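## Task

Rotate the handwheel so that the pointer on the stop indicates 75 cm; it only counts if the stop stays at that reading without the robot holding it there at the end.

## Robot and tools

Robot: two arms, left_arm and right_arm, each with six revolute joints and a parallel gripper. Both are driven together through one tool call, and the images come from four cameras: cam_head_left, cam_head_right (fixed head views), cam_left_wrist and cam_right_wrist (on the hands), each 896x504 pixels.

Frame: a single scene frame is used for all reported hand poses. Its origin sits on the table surface midway between the arms; +x runs out across the table, +z is up, and left_arm is mounted on the +y side. The arm names do not indicate which side of an image an arm appears on. Reported hand positions are in metres with orientation as a wxyz quaternion, plus linear (m/s) and angular (rad/s) velocities; they can be somewhat off, especially when the arm is stretched far. Camera calibration (intrinsics K, distortion, T_world_to_cam) is provided per camera and is only approximately right; wrist camera poses are derived from joint readings.

Gripper geometry: fingers extend along the gripper's +z axis and separate along its y axis. The reported hand point lies between the pads when closed, roughly 2 cm short of the fingertips; closing pushes the tips about 10 mm further along +z.

Tool execute_actions, argument "actions": a list holding zero or one item, plus optional "pictures" (boolean).
- Empty list: no motion, just returns the current state (with pictures).
- Motion item: {"rows": [...], "steps": n}, n from 11 to 15 (default 15). Each control step is 1/30 s. Every row is one flat list of exactly 14 numbers shared by both arms: left_arm waist, shoulder, elbow, forearm roll, wrist pitch, wrist roll, opening, then the same seven for right_arm. All 14 must be given even if one arm stays still. Joint values are absolute target angles in radians (same form as the Joint positions line), not offsets. Opening is an absolute command from -1 (closed) to +1 (fully open). Rows are applied one per step; if there are fewer rows than steps, the final row repeats.
- Wait item: {"steps": n} with n up to 300, no new command; it returns after that many steps counted from the previous result.
Stated joint ranges per arm (rad): waist -6.283..6.283, shoulder -2.304..2.304, elbow -4.224..0.061, forearm roll -6.283..6.283, wrist pitch -2.164..2.164, wrist roll -6.283..6.283. A call is rejected outright (nothing sent) if any target exceeds a range end by over 0.010 rad and is beyond the joint's current angle. True ends may differ by up to 0.010 rad; targets past the real end are clipped there, and the message "joint sent to its limit" may appear (possibly referring to an earlier action). No message does not prove more travel is available.

Motion limits: joint targets move at most 3.14 rad/s, with about 0.16 s to accelerate, and all joints of an arm are slowed together so they finish together. Each step the sent target stays within 0.623 rad of the measured angle, and if it would carry the gripper more than 70 mm from where it is, the whole arm's targets are pulled back. So big moves take several calls.

Timing: the result of an action is captured 11 steps before the action ends; those remaining steps run while you compose the next reply, and the simulation continues during replies. Arms keep heading to the last sent row until they essentially stop moving or a step is HELD.

Result lines: the state line gives each arm's pose and velocities. Joint positions / Joint velocities list each arm's six joints (rad, rad/s) then finger-pad gap (m; 0.084 open). grip_measured is the measured opening on the -1..+1 command scale. "joint command not followed" means a clearance check altered or blocked joint targets on some steps; HELD marks steps where your row was partly or fully not sent. Joint torque readings are raw drive outputs with offsets and noise, nonzero even in free air. MOTOR HOT appears from 65 °C; at 80 °C an OVER-TEMPERATURE FAULT brakes that arm until it cools. A TORQUE FAULT (contact torque reaching a load limit: waist 54, shoulder 54, elbow 45, forearm roll 24.3, wrist pitch 17.1, wrist roll 17.1 N m) stops the arm, backs the joint off, holds 10 s and drops the rest of the call.

Gripping: to hold something, command an opening well below grip_measured; lower means tighter, up to about 24 N per pad for objects up to roughly 6 cm wide. Fast closing can overshoot force. Echoing grip_measured still squeezes lightly.

Tool zoom_image: {"camera": name, "region": [x0, y0, x1, y1]} in pixels of that camera's latest image, origin top-left, region at most 504x504. Returns an enlarged view, useful for reading the pointer scale.

Tool finished_scene: {"scene": number} ends the current scene irreversibly, reports success and gives the next task. Replying without any tool call ends everything.

Cautions: keep the arms from colliding or pressing on each other; avoid dropping, slamming, slipping or shoving hard; release the handwheel so the stop rests at the target reading on its own before ending; prefer smooth, economical motion.

Each tool is called in YAML: its name, and indented under it one key for each argument.

## Session

I'll start by looking at the current state of the scene.

execute_actions:
  actions: []

Scene clock: 0.00 s of 12600.00 s.
left_arm: end_effector_position=(+0.4822, -0.0170, +0.2688) grip_measured=+1.00 end_effector_quat_wxyz=(-0.283, +0.886, +0.292, +0.222) end_effector_velocity=(-0.000, +0.000, -0.000) end_effector_angular_velocity=(+0.001, +0.001, -0.001) | right_arm: end_effector_position=(+0.2753, -0.8437, +0.2027) grip_measured=+1.00 end_effector_quat_wxyz=(+0.354, +0.862, +0.186, +0.311) end_effector_velocity=(-0.000, +0.000, +0.000) end_effector_angular_velocity=(+0.000, -0.001, -0.001)
Joint positions: left_arm=[-0.989 -0.766 -1.552  0.613 -1.31  -1.903  0.084] | right_arm=[-1.281 -0.321 -0.486 -0.619  0.843 -0.947  0.084]
Joint velocities: left_arm=[-0.     0.     0.001  0.     0.     0.001  0.   ] | right_arm=[-0.     0.     0.001  0.001  0.001  0.001  0.   ]
Joint torques (N m, as the arm reports them, + toward a larger angle): no reading

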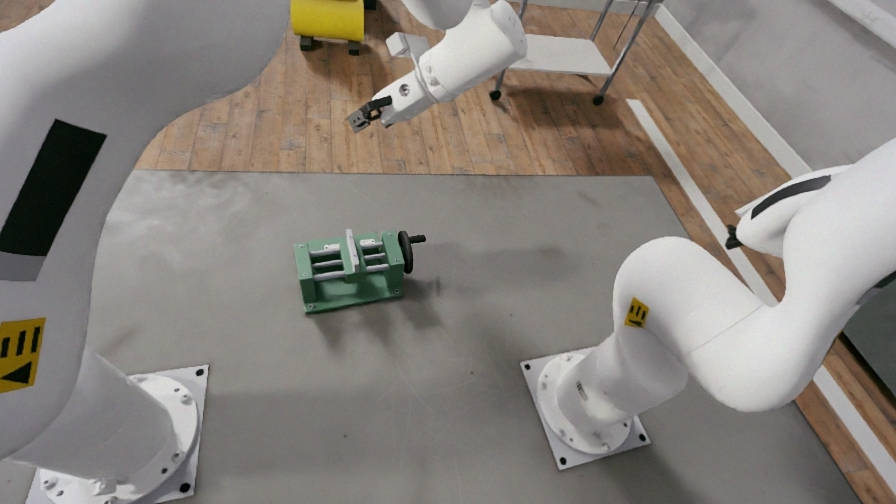

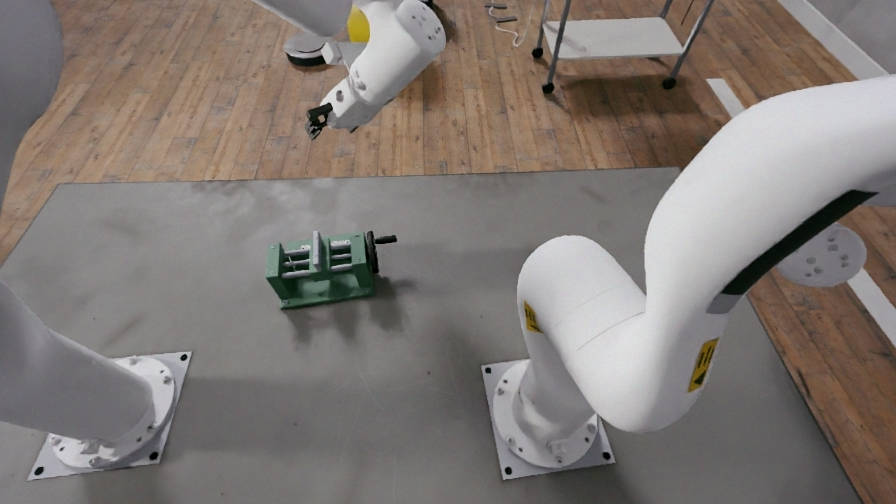

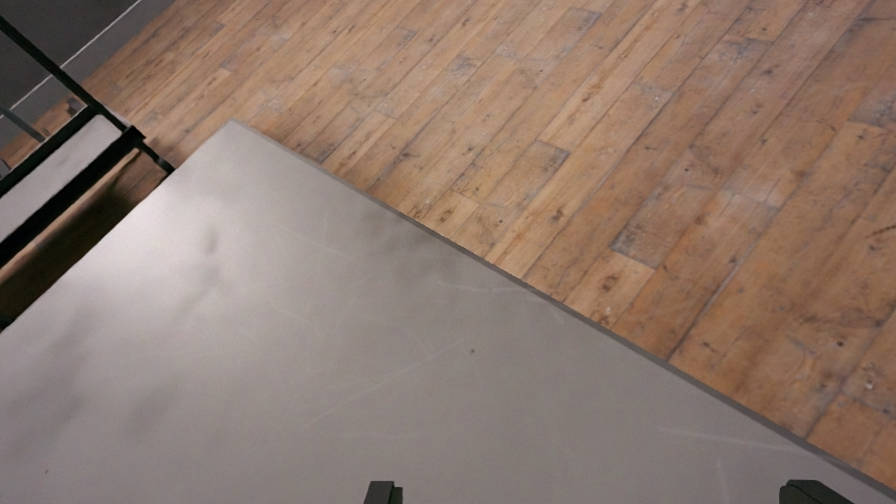

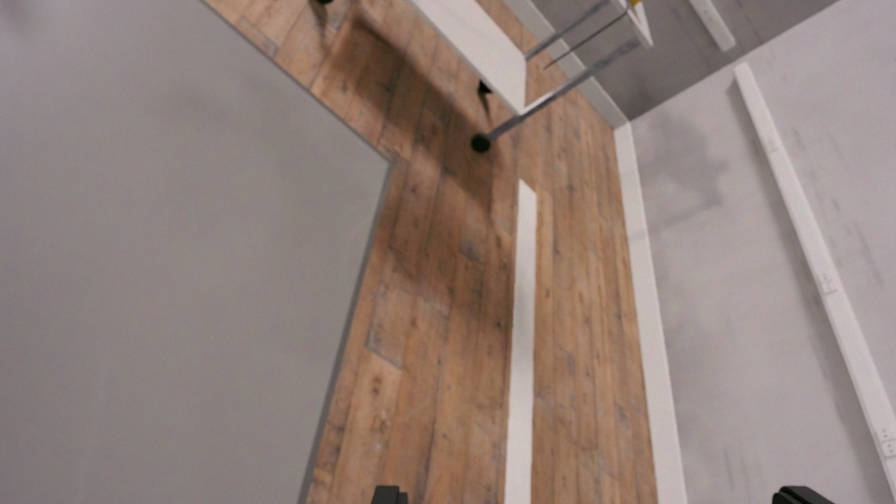

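zoom_image:
  camera: "cam_head_left"
  region: [280, 210, 440, 330]

zoom_image:
  camera: "cam_head_right"
  region: [250, 210, 410, 330]

Region (280, 210, 440, 330) of cam_head_left's 896x504 image, scaled by 3.150, with more detail than that image has; it fills the top 378 rows of this view, and the rest is white.

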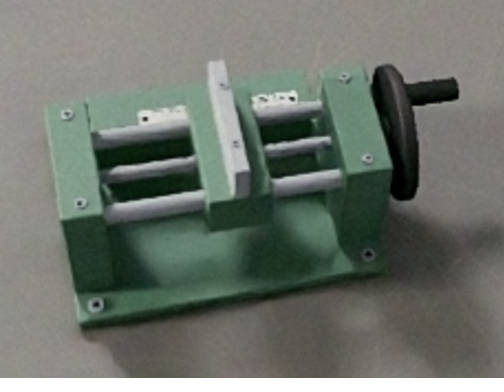

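Region (250, 210, 410, 330) of cam_head_right's 896x504 image, scaled by 3.150, with more detail than that image has; it fills the top 378 rows of this view, and the rest is white.

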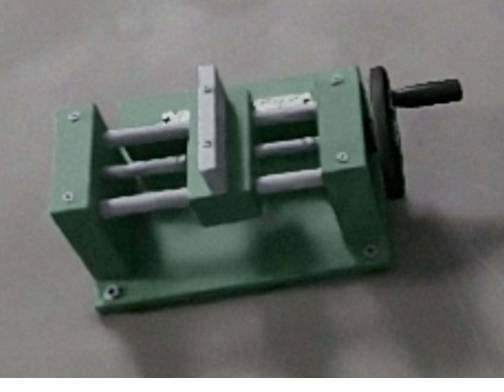

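zoom_image:
  camera: "cam_head_left"
  region: [330, 10, 540, 150]

zoom_image:
  camera: "cam_head_left"
  region: [310, 220, 390, 270]

zoom_image:
  camera: "cam_head_right"
  region: [340, 220, 410, 285]

Region (330, 10, 540, 150) of cam_head_left's 896x504 image, scaled by 2.400, with more detail than that image has.

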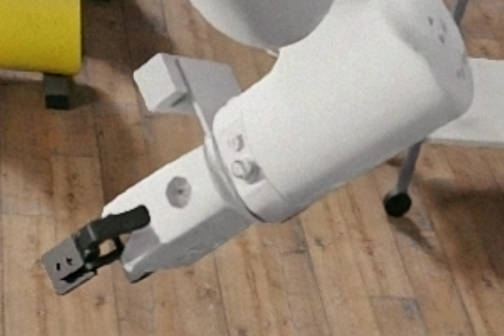

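Region (310, 220, 390, 270) of cam_head_left's 896x504 image, scaled by 6.300, with more detail than that image has; it fills the top 315 rows of this view, and the rest is white.

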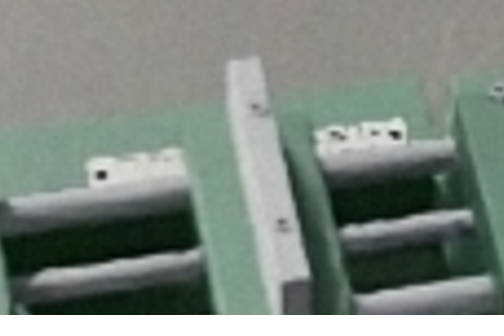

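Region (340, 220, 410, 285) of cam_head_right's 896x504 image, scaled by 7.200, with more detail than that image has; it fills the top 468 rows of this view, and the rest is white.

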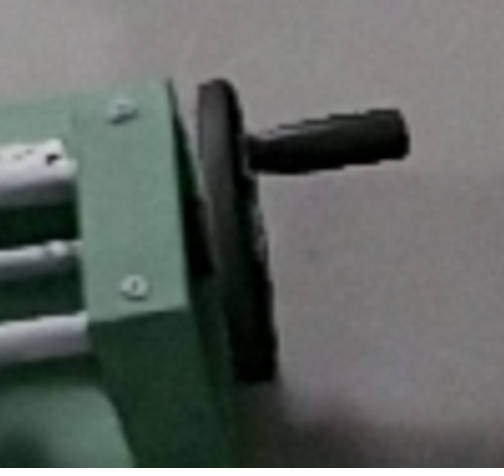

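zoom_image:
  camera: "cam_head_right"
  region: [0, 320, 260, 504]

zoom_image:
  camera: "cam_head_right"
  region: [440, 320, 700, 504]

Region (0, 320, 260, 504) of cam_head_right's 896x504 image, scaled by 1.938, with more detail than that image has; it fills the top 357 rows of this view, and the rest is white.

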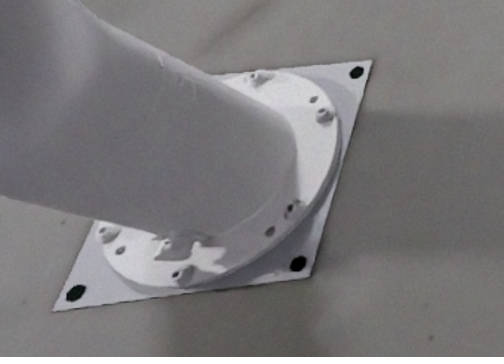

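Region (440, 320, 700, 504) of cam_head_right's 896x504 image, scaled by 1.938, with more detail than that image has; it fills the top 357 rows of this view, and the rest is white.

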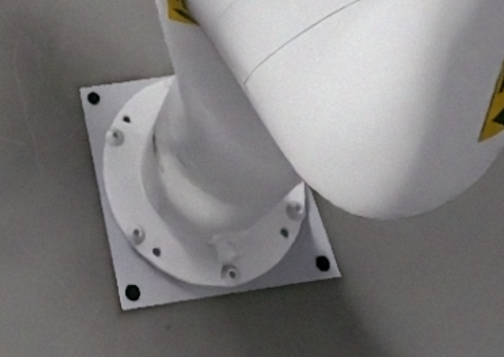

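zoom_image:
  camera: "cam_head_right"
  region: [280, 60, 400, 160]

Region (280, 60, 400, 160) of cam_head_right's 896x504 image, scaled by 4.200, with more detail than that image has.

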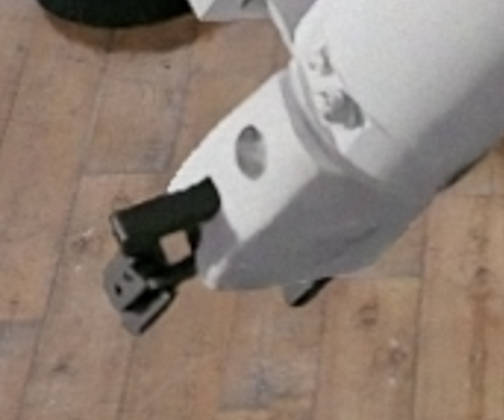

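execute_actions:
  actions:
    - {"rows": [[-0.849,-0.130,-0.619,0.0,-0.489,0.582,1, 0.168,-0.361,-0.653,-1.880,0.642,0.498,1]], "steps": 15}

execute_actions:
  actions:
    - {"steps": 45}

Scene clock: 32.90 s of 12600.00 s.
left_arm: end_effector_position=(+0.4731, -0.0128, +0.2679) grip_measured=+1.00 end_effector_quat_wxyz=(-0.268, +0.899, +0.284, +0.197) end_effector_velocity=(-0.222, +0.107, +0.017) end_effector_angular_velocity=(-1.131, +1.054, -0.268) | right_arm: end_effector_position=(+0.2956, -0.8301, +0.2021) grip_measured=+1.00 end_effector_quat_wxyz=(+0.335, +0.860, +0.204, +0.325) end_effector_velocity=(+0.451, +0.313, -0.007) end_effector_angular_velocity=(+0.481, -0.078, +1.210)
Joint positions: left_arm=[-0.98  -0.728 -1.508  0.572 -1.265 -1.86   0.084] | right_arm=[-1.243 -0.323 -0.497 -0.659  0.83  -0.906  0.084]
Joint velocities: left_arm=[ 0.227  1.005  1.071 -1.037  1.066  1.062 -0.   ] | right_arm=[ 0.864 -0.056 -0.232 -0.856 -0.261  0.831  0.   ]
Joint torques (N m, as the arm reports them, + toward a larger angle): left_arm=[ 18.24  75.2  -12.2   -4.29   0.13   1.23] | right_arm=[ 22.14  24.02 -16.53  -3.99   1.04   0.54]
Steps of this call (steps 1 to 983: nothing new was sent; steps 984 to 987: the first 4 steps of this action). Readings (joint positions):
984: left_arm=[-0.989 -0.766 -1.552 0.613 -1.310 -1.903] | right_arm=[-1.281 -0.321 -0.486 -0.619 0.843 -0.947]
985: left_arm=[-0.988 -0.764 -1.549 0.611 -1.306 -1.900] | right_arm=[-1.278 -0.321 -0.487 -0.622 0.842 -0.943]
987: the state above

Scene clock: 34.40 s of 12600.00 s.
left_arm: end_effector_position=(+0.2939, +0.1014, +0.2006) grip_measured=+1.00 end_effector_quat_wxyz=(+0.000, +0.770, -0.638, +0.000) end_effector_velocity=(-0.001, +0.000, -0.000) end_effector_angular_velocity=(+0.001, +0.001, -0.008) | right_arm: end_effector_position=(+0.3812, -0.2009, +0.1668) grip_measured=+1.00 end_effector_quat_wxyz=(-0.211, +0.641, +0.700, +0.234) end_effector_velocity=(-0.261, +0.351, -0.028) end_effector_angular_velocity=(-0.256, +0.487, +0.875)
Joint positions: left_arm=[-0.849 -0.13  -0.619  0.    -0.489  0.581  0.084] | right_arm=[ 0.054 -0.359 -0.646 -1.798  0.651  0.385  0.084]
Joint velocities: left_arm=[-0.     0.     0.001 -0.     0.     0.008  0.   ] | right_arm=[ 1.    -0.016 -0.063 -0.717 -0.075  0.989 -0.   ]
Joint torques (N m, as the arm reports them, + toward a larger angle): left_arm=[  2.98  17.24 -12.54   1.99   0.59   0.55] | right_arm=[  3.12  25.24 -14.82  -2.59   0.78   0.29]
Kept back: nothing.
Steps of this call (steps 1 to 11: the last 11 steps of your previous action; steps 12 to 45: the robot went on to your last target). Readings (joint positions):
1: left_arm=[-0.971 -0.685 -1.464 0.529 -1.221 -1.816] | right_arm=[-1.213 -0.325 -0.505 -0.688 0.821 -0.877]
2: left_arm=[-0.958 -0.631 -1.410 0.477 -1.168 -1.762] | right_arm=[-1.185 -0.327 -0.512 -0.715 0.813 -0.851]
4: left_arm=[-0.934 -0.523 -1.298 0.378 -1.054 -1.648] | right_arm=[-1.134 -0.330 -0.524 -0.766 0.798 -0.799]
8: left_arm=[-0.904 -0.384 -1.084 0.244 -0.858 -1.434] | right_arm=[-1.029 -0.335 -0.545 -0.871 0.772 -0.695]
45: the state above

execute_actions:
  actions:
    - {"steps": 12}
  pictures: true

Scene clock: 35.13 s of 12600.00 s.
left_arm: end_effector_position=(+0.2939, +0.1014, +0.2006) grip_measured=+1.00 end_effector_quat_wxyz=(+0.000, +0.770, -0.638, -0.000) end_effector_velocity=(+0.000, -0.000, +0.000) end_effector_angular_velocity=(+0.000, +0.000, +0.001) | right_arm: end_effector_position=(+0.3500, -0.1634, +0.1637) grip_measured=+1.00 end_effector_quat_wxyz=(-0.229, +0.616, +0.728, +0.194) end_effector_velocity=(-0.000, +0.001, +0.000) end_effector_angular_velocity=(+0.000, +0.000, +0.001)
Joint positions: left_arm=[-0.849 -0.13  -0.619 -0.    -0.489  0.582  0.084] | right_arm=[ 0.168 -0.361 -0.653 -1.88   0.642  0.498  0.084]
Joint velocities: left_arm=[-0.     0.    -0.    -0.    -0.    -0.002 -0.   ] | right_arm=[ 0.001 -0.001 -0.001 -0.     0.     0.001 -0.   ]
Joint torques (N m, as the arm reports them, + toward a larger angle): left_arm=[  0.64  19.33 -12.81   2.02   0.72   0.46] | right_arm=[  5.1   25.58 -15.28  -2.18   0.59   0.47]
Kept back: nothing.
Steps of this call (steps 1 to 22: the robot went on to your last target). Readings (joint positions):
1: left_arm=[-0.849 -0.130 -0.619 0.000 -0.489 0.582] | right_arm=[0.087 -0.360 -0.648 -1.821 0.648 0.417]
2: left_arm=[-0.849 -0.130 -0.619 0.000 -0.489 0.582] | right_arm=[0.115 -0.360 -0.650 -1.842 0.646 0.445]
4: left_arm=[-0.849 -0.130 -0.619 0.000 -0.489 0.582] | right_arm=[0.148 -0.361 -0.651 -1.865 0.644 0.476]
8: left_arm=[-0.849 -0.130 -0.619 0.000 -0.489 0.582] | right_arm=[0.163 -0.361 -0.653 -1.877 0.642 0.494]
22: the state above
camera_calibration (this result's frames):
cam_left_wrist: T_world_to_cam=[[-0.984519, -0.175277, -0.000216677, 0.335937], [-0.175275, 0.984502, 0.00595377, 0.0119409], [-0.000830239, 0.00589958, -0.999982, 0.331632], [0, 0, 0, 1]] pos_world=[0.333104, 0.0451696, 0.331628]
cam_right_wrist: T_world_to_cam=[[0.983177, 0.182654, 0.000791531, -0.279015], [0.147575, -0.791791, -0.592696, -0.0131128], [-0.107631, 0.582842, -0.805426, 0.393329], [0, 0, 0, 1]] pos_world=[0.318591, -0.188668, 0.309246]

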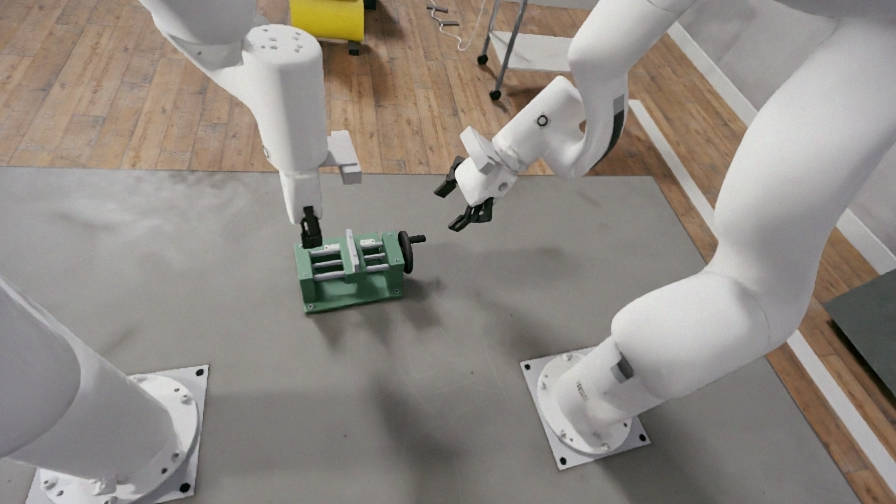

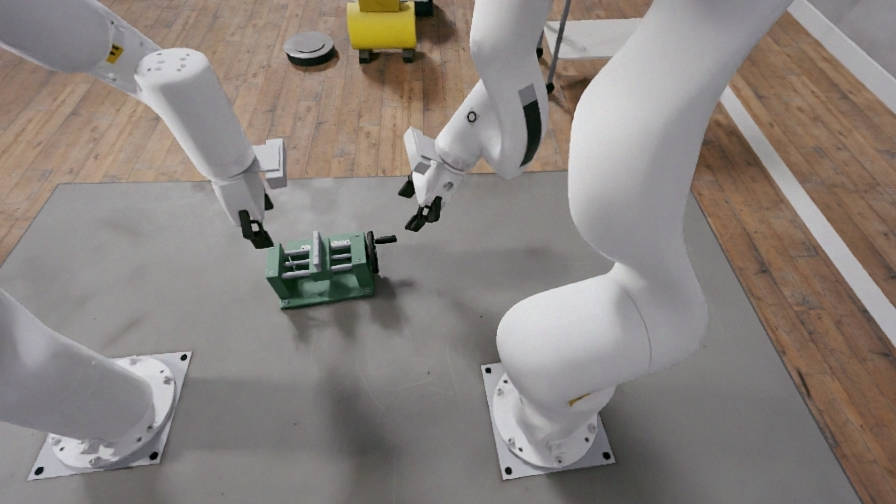

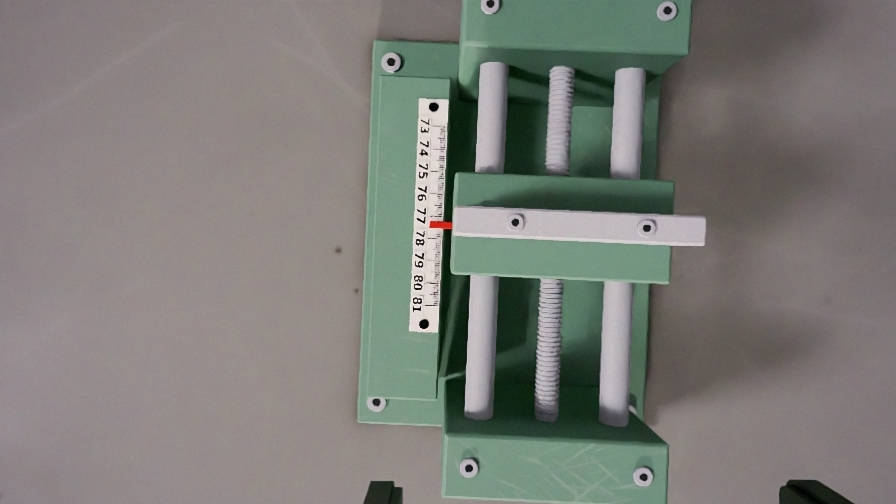

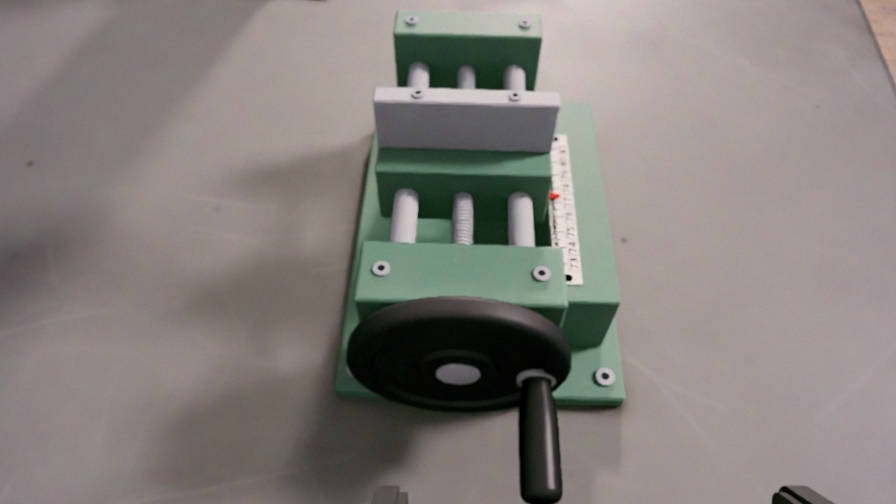

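Excellent views. Let me zoom in on the scale and on the wheel.

zoom_image:
  camera: "cam_left_wrist"
  region: [380, 90, 500, 250]

zoom_image:
  camera: "cam_right_wrist"
  region: [330, 250, 640, 504]

Region (380, 90, 500, 250) of cam_left_wrist's 896x504 image, scaled by 3.150, with more detail than that image has; it fills the left 378 columns of this view, and the rest is white.

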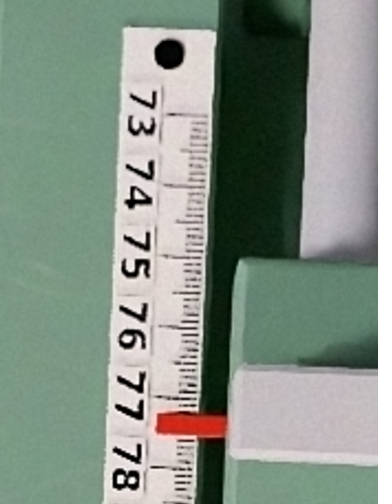

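Region (330, 250, 640, 504) of cam_right_wrist's 896x504 image, scaled by 1.626, with more detail than that image has; it fills the top 413 rows of this view, and the rest is white.

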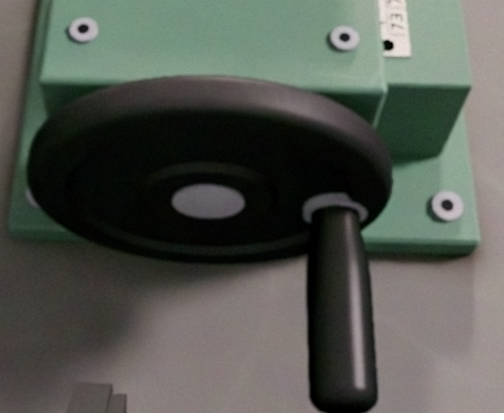

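zoom_image:
  camera: "cam_left_wrist"
  region: [510, 270, 600, 430]

zoom_image:
  camera: "cam_left_wrist"
  region: [400, 190, 470, 260]

Region (510, 270, 600, 430) of cam_left_wrist's 896x504 image, scaled by 3.150, with more detail than that image has; it fills the left 284 columns of this view, and the rest is white.

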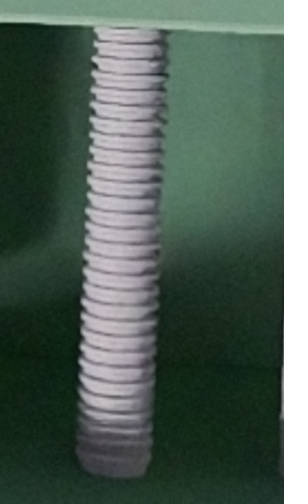

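Region (400, 190, 470, 260) of cam_left_wrist's 896x504 image, scaled by 7.200, with more detail than that image has.

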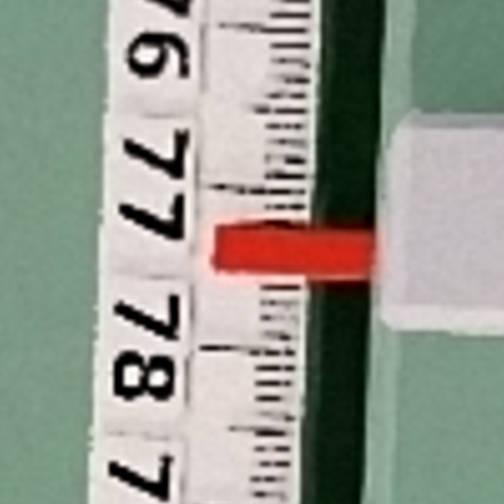

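zoom_image:
  camera: "cam_left_wrist"
  region: [530, 110, 590, 175]

zoom_image:
  camera: "cam_left_wrist"
  region: [525, 278, 575, 330]

Region (530, 110, 590, 175) of cam_left_wrist's 896x504 image, scaled by 7.754, with more detail than that image has; it fills the left 465 columns of this view, and the rest is white.

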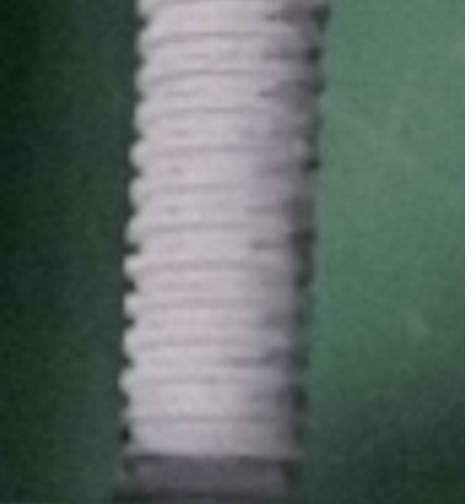

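Region (525, 278, 575, 330) of cam_left_wrist's 896x504 image, scaled by 9.692, with more detail than that image has; it fills the left 485 columns of this view, and the rest is white.

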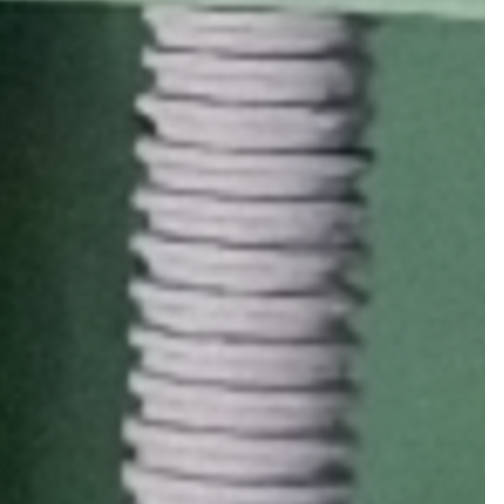

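zoom_image:
  camera: "cam_right_wrist"
  region: [420, 340, 580, 420]

zoom_image:
  camera: "cam_right_wrist"
  region: [490, 400, 600, 504]

Region (420, 340, 580, 420) of cam_right_wrist's 896x504 image, scaled by 3.150, with more detail than that image has.

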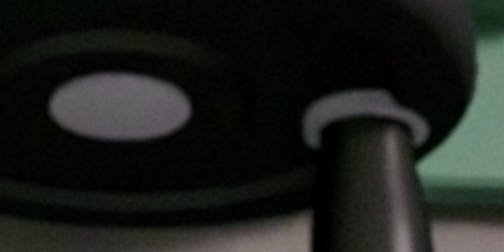

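Region (490, 400, 600, 504) of cam_right_wrist's 896x504 image, scaled by 4.582, with more detail than that image has; it fills the top 477 rows of this view, and the rest is white.

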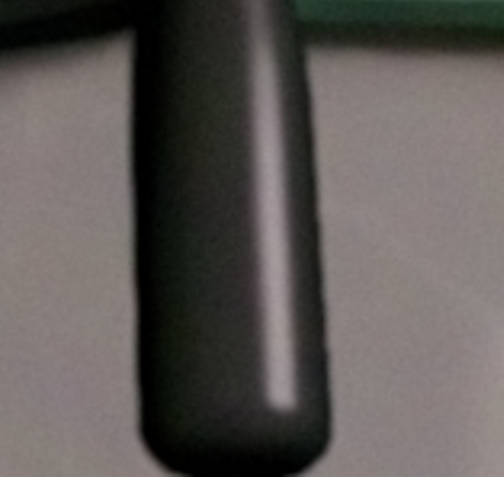

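execute_actions:
  actions:
    - {"rows": [[-0.849,-0.130,-0.619,0.0,-0.489,0.582,1, 0.2451,-0.5181,-0.6715,-1.598,0.5979,0.2696,0.0]], "steps": 15}

execute_actions:
  actions:
    - {"steps": 14}
  pictures: true

Scene clock: 49.57 s of 12600.00 s.
left_arm: end_effector_position=(+0.2939, +0.1014, +0.2006) grip_measured=+1.00 end_effector_quat_wxyz=(+0.000, +0.770, -0.638, -0.000) end_effector_velocity=(-0.000, +0.000, +0.000) end_effector_angular_velocity=(+0.000, -0.000, -0.001) | right_arm: end_effector_position=(+0.3509, -0.1578, +0.1564) grip_measured=+0.46 end_effector_quat_wxyz=(-0.229, +0.616, +0.728, +0.197) end_effector_velocity=(+0.007, +0.135, -0.199) end_effector_angular_velocity=(+0.083, -0.022, -0.072)
Joint positions: left_arm=[-0.849 -0.13  -0.619  0.    -0.489  0.582  0.084] | right_arm=[ 0.179 -0.383 -0.657 -1.838  0.635  0.462  0.063]
Joint velocities: left_arm=[-0.     0.     0.     0.     0.     0.001 -0.   ] | right_arm=[ 0.283 -0.57  -0.079  1.052 -0.165 -0.858 -0.19 ]
Joint torques (N m, as the arm reports them, + toward a larger angle): left_arm=[  1.77  18.6  -12.15   1.74   0.57   0.49] | right_arm=[ 20.61 -10.77 -12.78   4.51   0.7   -0.57]
Steps of this call (steps 1 to 15: the robot went on to your last target; steps 16 to 429: nothing new was sent; steps 430 to 433: the first 4 steps of this action). Readings (joint positions):
430: left_arm=[-0.849 -0.130 -0.619 -0.000 -0.489 0.582] | right_arm=[0.168 -0.361 -0.653 -1.880 0.642 0.498]
431: left_arm=[-0.849 -0.130 -0.619 -0.000 -0.489 0.582] | right_arm=[0.169 -0.362 -0.653 -1.877 0.642 0.495]
433: the state above

Scene clock: 50.03 s of 12600.00 s.
left_arm: end_effector_position=(+0.2939, +0.1014, +0.2006) grip_measured=+1.00 end_effector_quat_wxyz=(+0.000, +0.770, -0.638, -0.000) end_effector_velocity=(+0.000, -0.000, +0.000) end_effector_angular_velocity=(-0.001, -0.001, -0.000) | right_arm: end_effector_position=(+0.3460, -0.1323, +0.1049) grip_measured=-0.01 end_effector_quat_wxyz=(-0.228, +0.623, +0.722, +0.197) end_effector_velocity=(-0.001, +0.001, -0.003) end_effector_angular_velocity=(-0.001, +0.002, -0.003)
Joint positions: left_arm=[-0.849 -0.13  -0.619 -0.    -0.489  0.582  0.084] | right_arm=[ 0.245 -0.517 -0.672 -1.599  0.598  0.27   0.044]
Joint velocities: left_arm=[ 0.     0.    -0.001 -0.     0.     0.     0.   ] | right_arm=[ 0.004 -0.008 -0.001  0.013 -0.001 -0.008 -0.   ]
Joint torques (N m, as the arm reports them, + toward a larger angle): left_arm=[  1.81  17.7  -13.09   2.68   0.58   0.36] | right_arm=[  5.79  29.   -13.28  -2.09   0.59   0.5 ]
Kept back: nothing.
Steps of this call (steps 1 to 11: the last 11 steps of your previous action; steps 12 to 14: the robot went on to your last target). Readings (joint positions):
1: left_arm=[-0.849 -0.130 -0.619 -0.000 -0.489 0.582] | right_arm=[0.191 -0.407 -0.660 -1.795 0.628 0.427]
2: left_arm=[-0.849 -0.130 -0.619 0.000 -0.489 0.582] | right_arm=[0.205 -0.436 -0.663 -1.743 0.621 0.387]
4: left_arm=[-0.849 -0.130 -0.619 0.000 -0.489 0.582] | right_arm=[0.229 -0.486 -0.667 -1.659 0.608 0.320]
8: left_arm=[-0.849 -0.130 -0.619 -0.000 -0.489 0.582] | right_arm=[0.243 -0.513 -0.670 -1.608 0.599 0.278]
14: the state above
camera_calibration (this result's frames):
cam_left_wrist: T_world_to_cam=[[-0.984519, -0.175276, -0.000216479, 0.335936], [-0.175274, 0.984502, 0.005954, 0.0119405], [-0.00083047, 0.00589977, -0.999982, 0.331632], [0, 0, 0, 1]] pos_world=[0.333104, 0.0451697, 0.331628]
cam_right_wrist: T_world_to_cam=[[0.986679, 0.162676, 0.000896799, -0.28451], [0.131481, -0.794204, -0.593256, -0.0174946], [-0.0957962, 0.585471, -0.805014, 0.323667], [0, 0, 0, 1]] pos_world=[0.314027, -0.157109, 0.250433]

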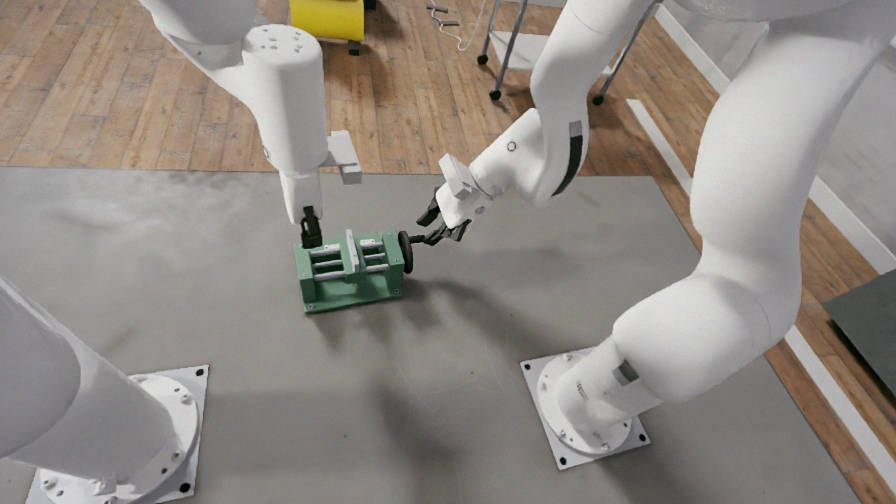

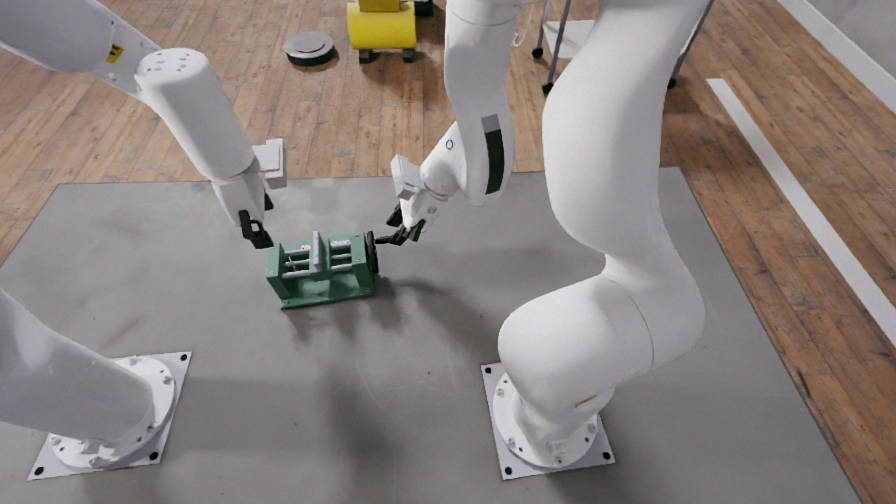

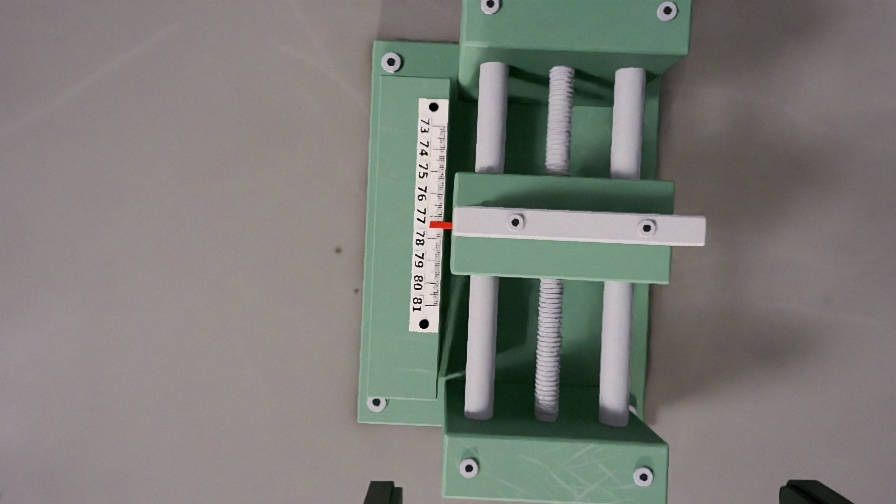

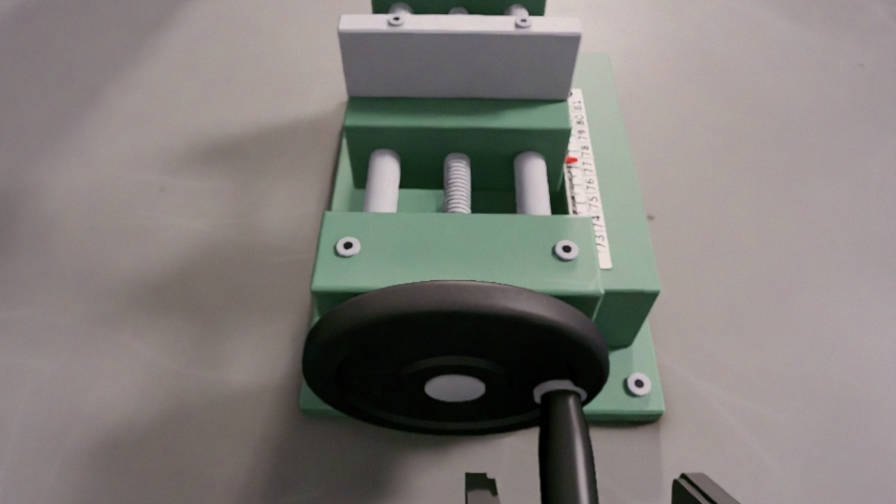

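zoom_image:
  camera: "cam_right_wrist"
  region: [410, 350, 620, 450]

zoom_image:
  camera: "cam_right_wrist"
  region: [440, 400, 760, 504]

zoom_image:
  camera: "cam_right_wrist"
  region: [290, 200, 680, 450]

Region (410, 350, 620, 450) of cam_right_wrist's 896x504 image, scaled by 2.400, with more detail than that image has; it fills the top 240 rows of this view, and the rest is white.

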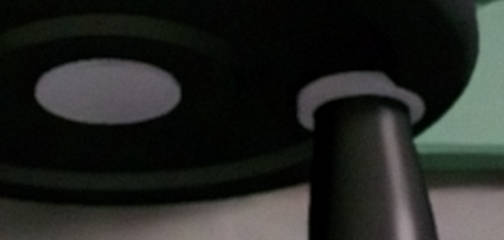

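Region (440, 400, 760, 504) of cam_right_wrist's 896x504 image, scaled by 1.575, with more detail than that image has; it fills the top 164 rows of this view, and the rest is white.

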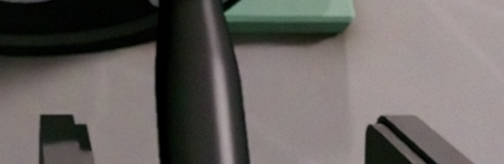

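Region (290, 200, 680, 450) of cam_right_wrist's 896x504 image, scaled by 1.292, with more detail than that image has; it fills the top 323 rows of this view, and the rest is white.

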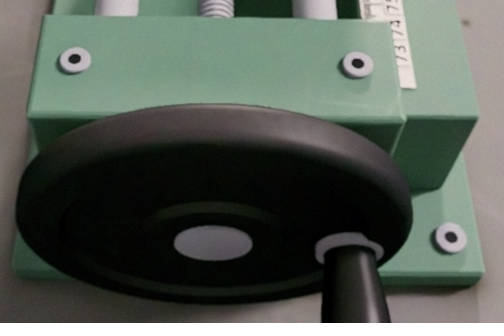

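zoom_image:
  camera: "cam_left_wrist"
  region: [440, 0, 720, 120]

zoom_image:
  camera: "cam_left_wrist"
  region: [340, 380, 690, 504]

zoom_image:
  camera: "cam_left_wrist"
  region: [350, 30, 510, 350]

Region (440, 0, 720, 120) of cam_left_wrist's 896x504 image, scaled by 1.800, with more detail than that image has; it fills the top 216 rows of this view, and the rest is white.

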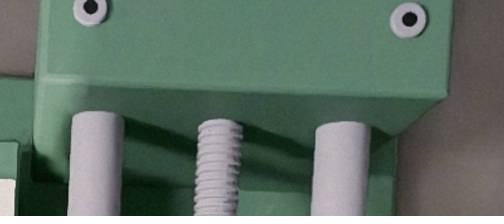

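Region (340, 380, 690, 504) of cam_left_wrist's 896x504 image, scaled by 1.440, with more detail than that image has; it fills the top 179 rows of this view, and the rest is white.

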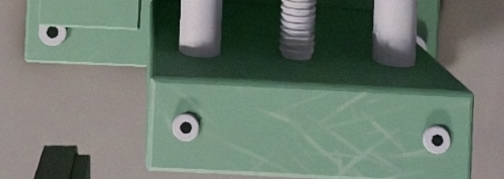

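Region (350, 30, 510, 350) of cam_left_wrist's 896x504 image, scaled by 1.575, with more detail than that image has.

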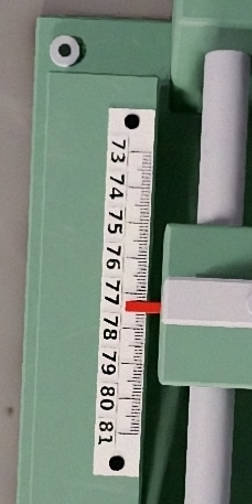

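execute_actions:
  actions:
    - {"rows": [[-0.849,-0.130,-0.619,0.0,-0.489,0.582,1, 0.3042,-0.6026,-0.6996,-1.4556,0.593,0.1685,0.0]], "steps": 15}

execute_actions:
  actions:
    - {"steps": 16}
  pictures: true

Scene clock: 62.33 s of 12600.00 s.
left_arm: end_effector_position=(+0.2939, +0.1014, +0.2006) grip_measured=+1.00 end_effector_quat_wxyz=(+0.000, +0.770, -0.638, -0.000) end_effector_velocity=(+0.001, -0.000, +0.000) end_effector_angular_velocity=(-0.001, -0.001, +0.002) | right_arm: end_effector_position=(+0.3459, -0.1250, +0.0973) grip_measured=-0.01 end_effector_quat_wxyz=(-0.227, +0.623, +0.722, +0.198) end_effector_velocity=(-0.018, +0.164, -0.181) end_effector_angular_velocity=(+0.019, +0.008, -0.011)
Joint positions: left_arm=[-0.849 -0.13  -0.619 -0.    -0.489  0.582  0.084] | right_arm=[ 0.261 -0.541 -0.68  -1.557  0.596  0.24   0.044]
Joint velocities: left_arm=[ 0.     0.    -0.001 -0.     0.    -0.002  0.   ] | right_arm=[ 0.383 -0.545 -0.188  0.919 -0.029 -0.636 -0.   ]
Joint torques (N m, as the arm reports them, + toward a larger angle): left_arm=[  2.17  19.28 -12.12   2.17   0.81   0.72] | right_arm=[ 17.94  12.53 -12.81  -0.62   0.45   0.14]
Steps of this call (steps 1 to 30: the robot went on to your last target; steps 31 to 365: nothing new was sent; steps 366 to 369: the first 4 steps of this action). Readings (joint positions):
366: left_arm=[-0.849 -0.130 -0.619 0.000 -0.489 0.582] | right_arm=[0.245 -0.518 -0.672 -1.598 0.598 0.270]
367: left_arm=[-0.849 -0.130 -0.619 0.000 -0.489 0.582] | right_arm=[0.246 -0.519 -0.672 -1.595 0.598 0.267]
369: the state above

Scene clock: 62.87 s of 12600.00 s.
left_arm: end_effector_position=(+0.2939, +0.1014, +0.2006) grip_measured=+1.00 end_effector_quat_wxyz=(+0.000, +0.770, -0.638, -0.000) end_effector_velocity=(+0.000, -0.000, -0.000) end_effector_angular_velocity=(+0.000, -0.000, +0.001) | right_arm: end_effector_position=(+0.3418, -0.1079, +0.0757) grip_measured=-0.01 end_effector_quat_wxyz=(-0.228, +0.623, +0.722, +0.197) end_effector_velocity=(-0.001, +0.000, -0.001) end_effector_angular_velocity=(-0.001, +0.002, -0.000)
Joint positions: left_arm=[-0.849 -0.13  -0.619 -0.    -0.489  0.582  0.084] | right_arm=[ 0.304 -0.602 -0.7   -1.456  0.593  0.169  0.044]
Joint velocities: left_arm=[ 0.    -0.    -0.     0.     0.    -0.001  0.   ] | right_arm=[ 0.001 -0.002  0.     0.003 -0.    -0.002 -0.   ]
Joint torques (N m, as the arm reports them, + toward a larger angle): left_arm=[  3.21  19.84 -13.07   1.98   0.77   0.38] | right_arm=[  5.62  31.35 -12.51  -1.91   0.57   0.42]
Kept back: nothing.
Steps of this call (steps 1 to 11: the last 11 steps of your previous action; steps 12 to 16: the robot went on to your last target). Readings (joint positions):
1: left_arm=[-0.849 -0.130 -0.619 0.000 -0.489 0.582] | right_arm=[0.275 -0.560 -0.686 -1.526 0.595 0.218]
2: left_arm=[-0.849 -0.130 -0.619 -0.000 -0.489 0.582] | right_arm=[0.286 -0.577 -0.691 -1.499 0.595 0.200]
4: left_arm=[-0.849 -0.130 -0.619 -0.000 -0.489 0.582] | right_arm=[0.298 -0.594 -0.696 -1.472 0.594 0.181]
8: left_arm=[-0.849 -0.130 -0.619 -0.000 -0.489 0.582] | right_arm=[0.303 -0.601 -0.699 -1.459 0.593 0.171]
16: the state above
camera_calibration (this result's frames):
cam_left_wrist: T_world_to_cam=[[-0.984519, -0.175276, -0.000216665, 0.335937], [-0.175274, 0.984502, 0.0059538, 0.0119405], [-0.00083025, 0.0058996, -0.999982, 0.331632], [0, 0, 0, 1]] pos_world=[0.333104, 0.0451696, 0.331628]
cam_right_wrist: T_world_to_cam=[[0.986727, 0.16239, 0.00045885, -0.284394], [0.131007, -0.794358, -0.593155, -0.0147573], [-0.0959581, 0.585342, -0.805088, 0.285453], [0, 0, 0, 1]] pos_world=[0.309944, -0.132628, 0.221192]

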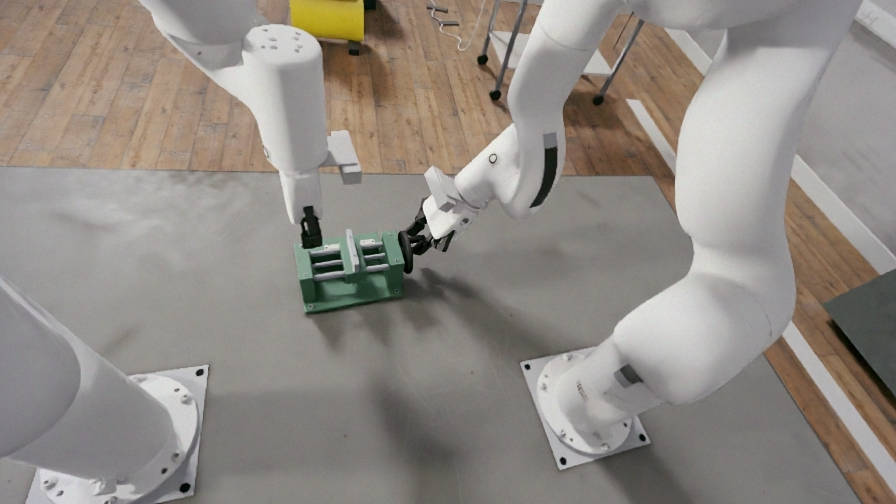

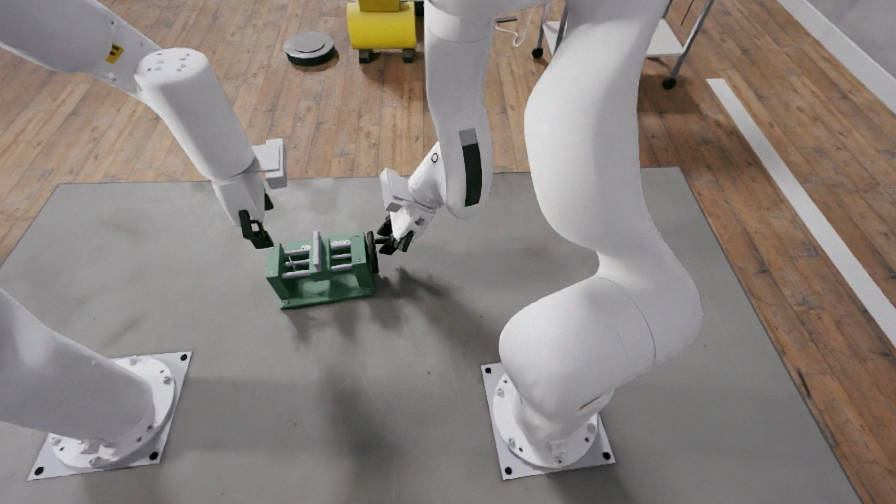

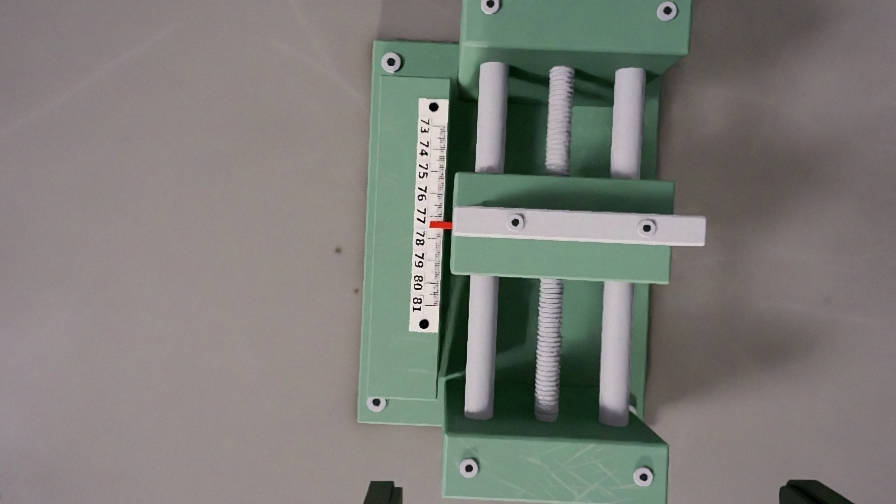

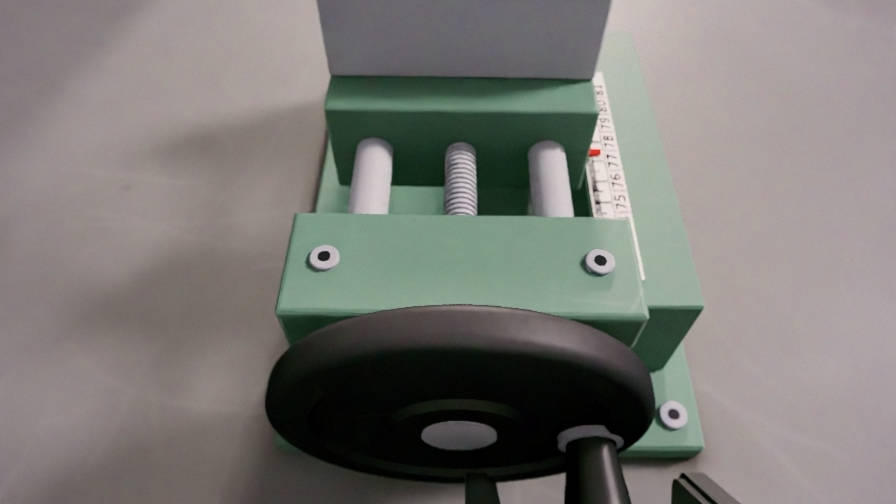

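zoom_image:
  camera: "cam_right_wrist"
  region: [400, 390, 740, 504]

zoom_image:
  camera: "cam_right_wrist"
  region: [260, 200, 720, 450]

zoom_image:
  camera: "cam_head_right"
  region: [345, 195, 445, 285]

zoom_image:
  camera: "cam_head_left"
  region: [380, 190, 480, 285]

Region (400, 390, 740, 504) of cam_right_wrist's 896x504 image, scaled by 1.482, with more detail than that image has; it fills the top 169 rows of this view, and the rest is white.

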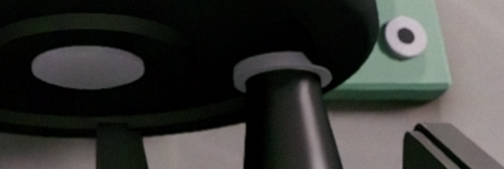

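Region (260, 200, 720, 450) of cam_right_wrist's 896x504 image, scaled by 1.096, with more detail than that image has; it fills the top 274 rows of this view, and the rest is white.

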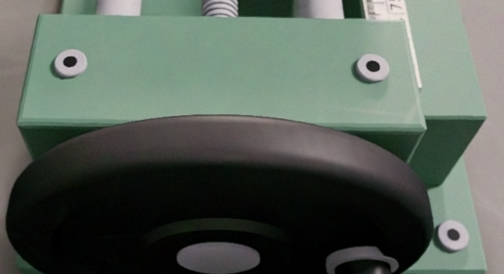

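Region (345, 195, 445, 285) of cam_head_right's 896x504 image, scaled by 5.040, with more detail than that image has; it fills the top 454 rows of this view, and the rest is white.

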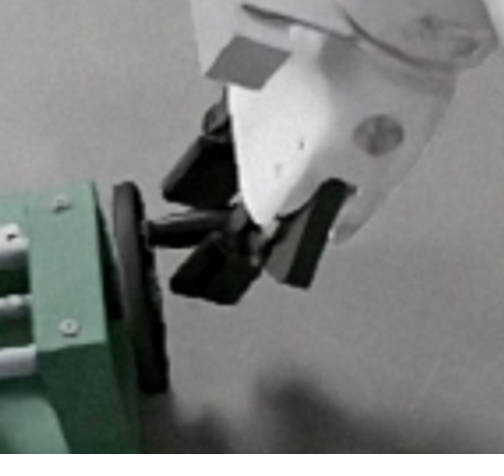

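Region (380, 190, 480, 285) of cam_head_left's 896x504 image, scaled by 5.040, with more detail than that image has; it fills the top 479 rows of this view, and the rest is white.

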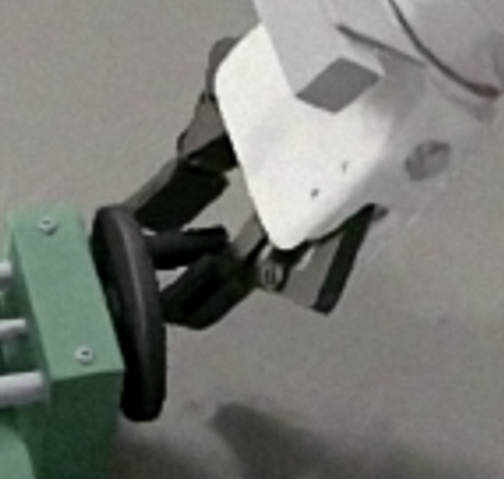

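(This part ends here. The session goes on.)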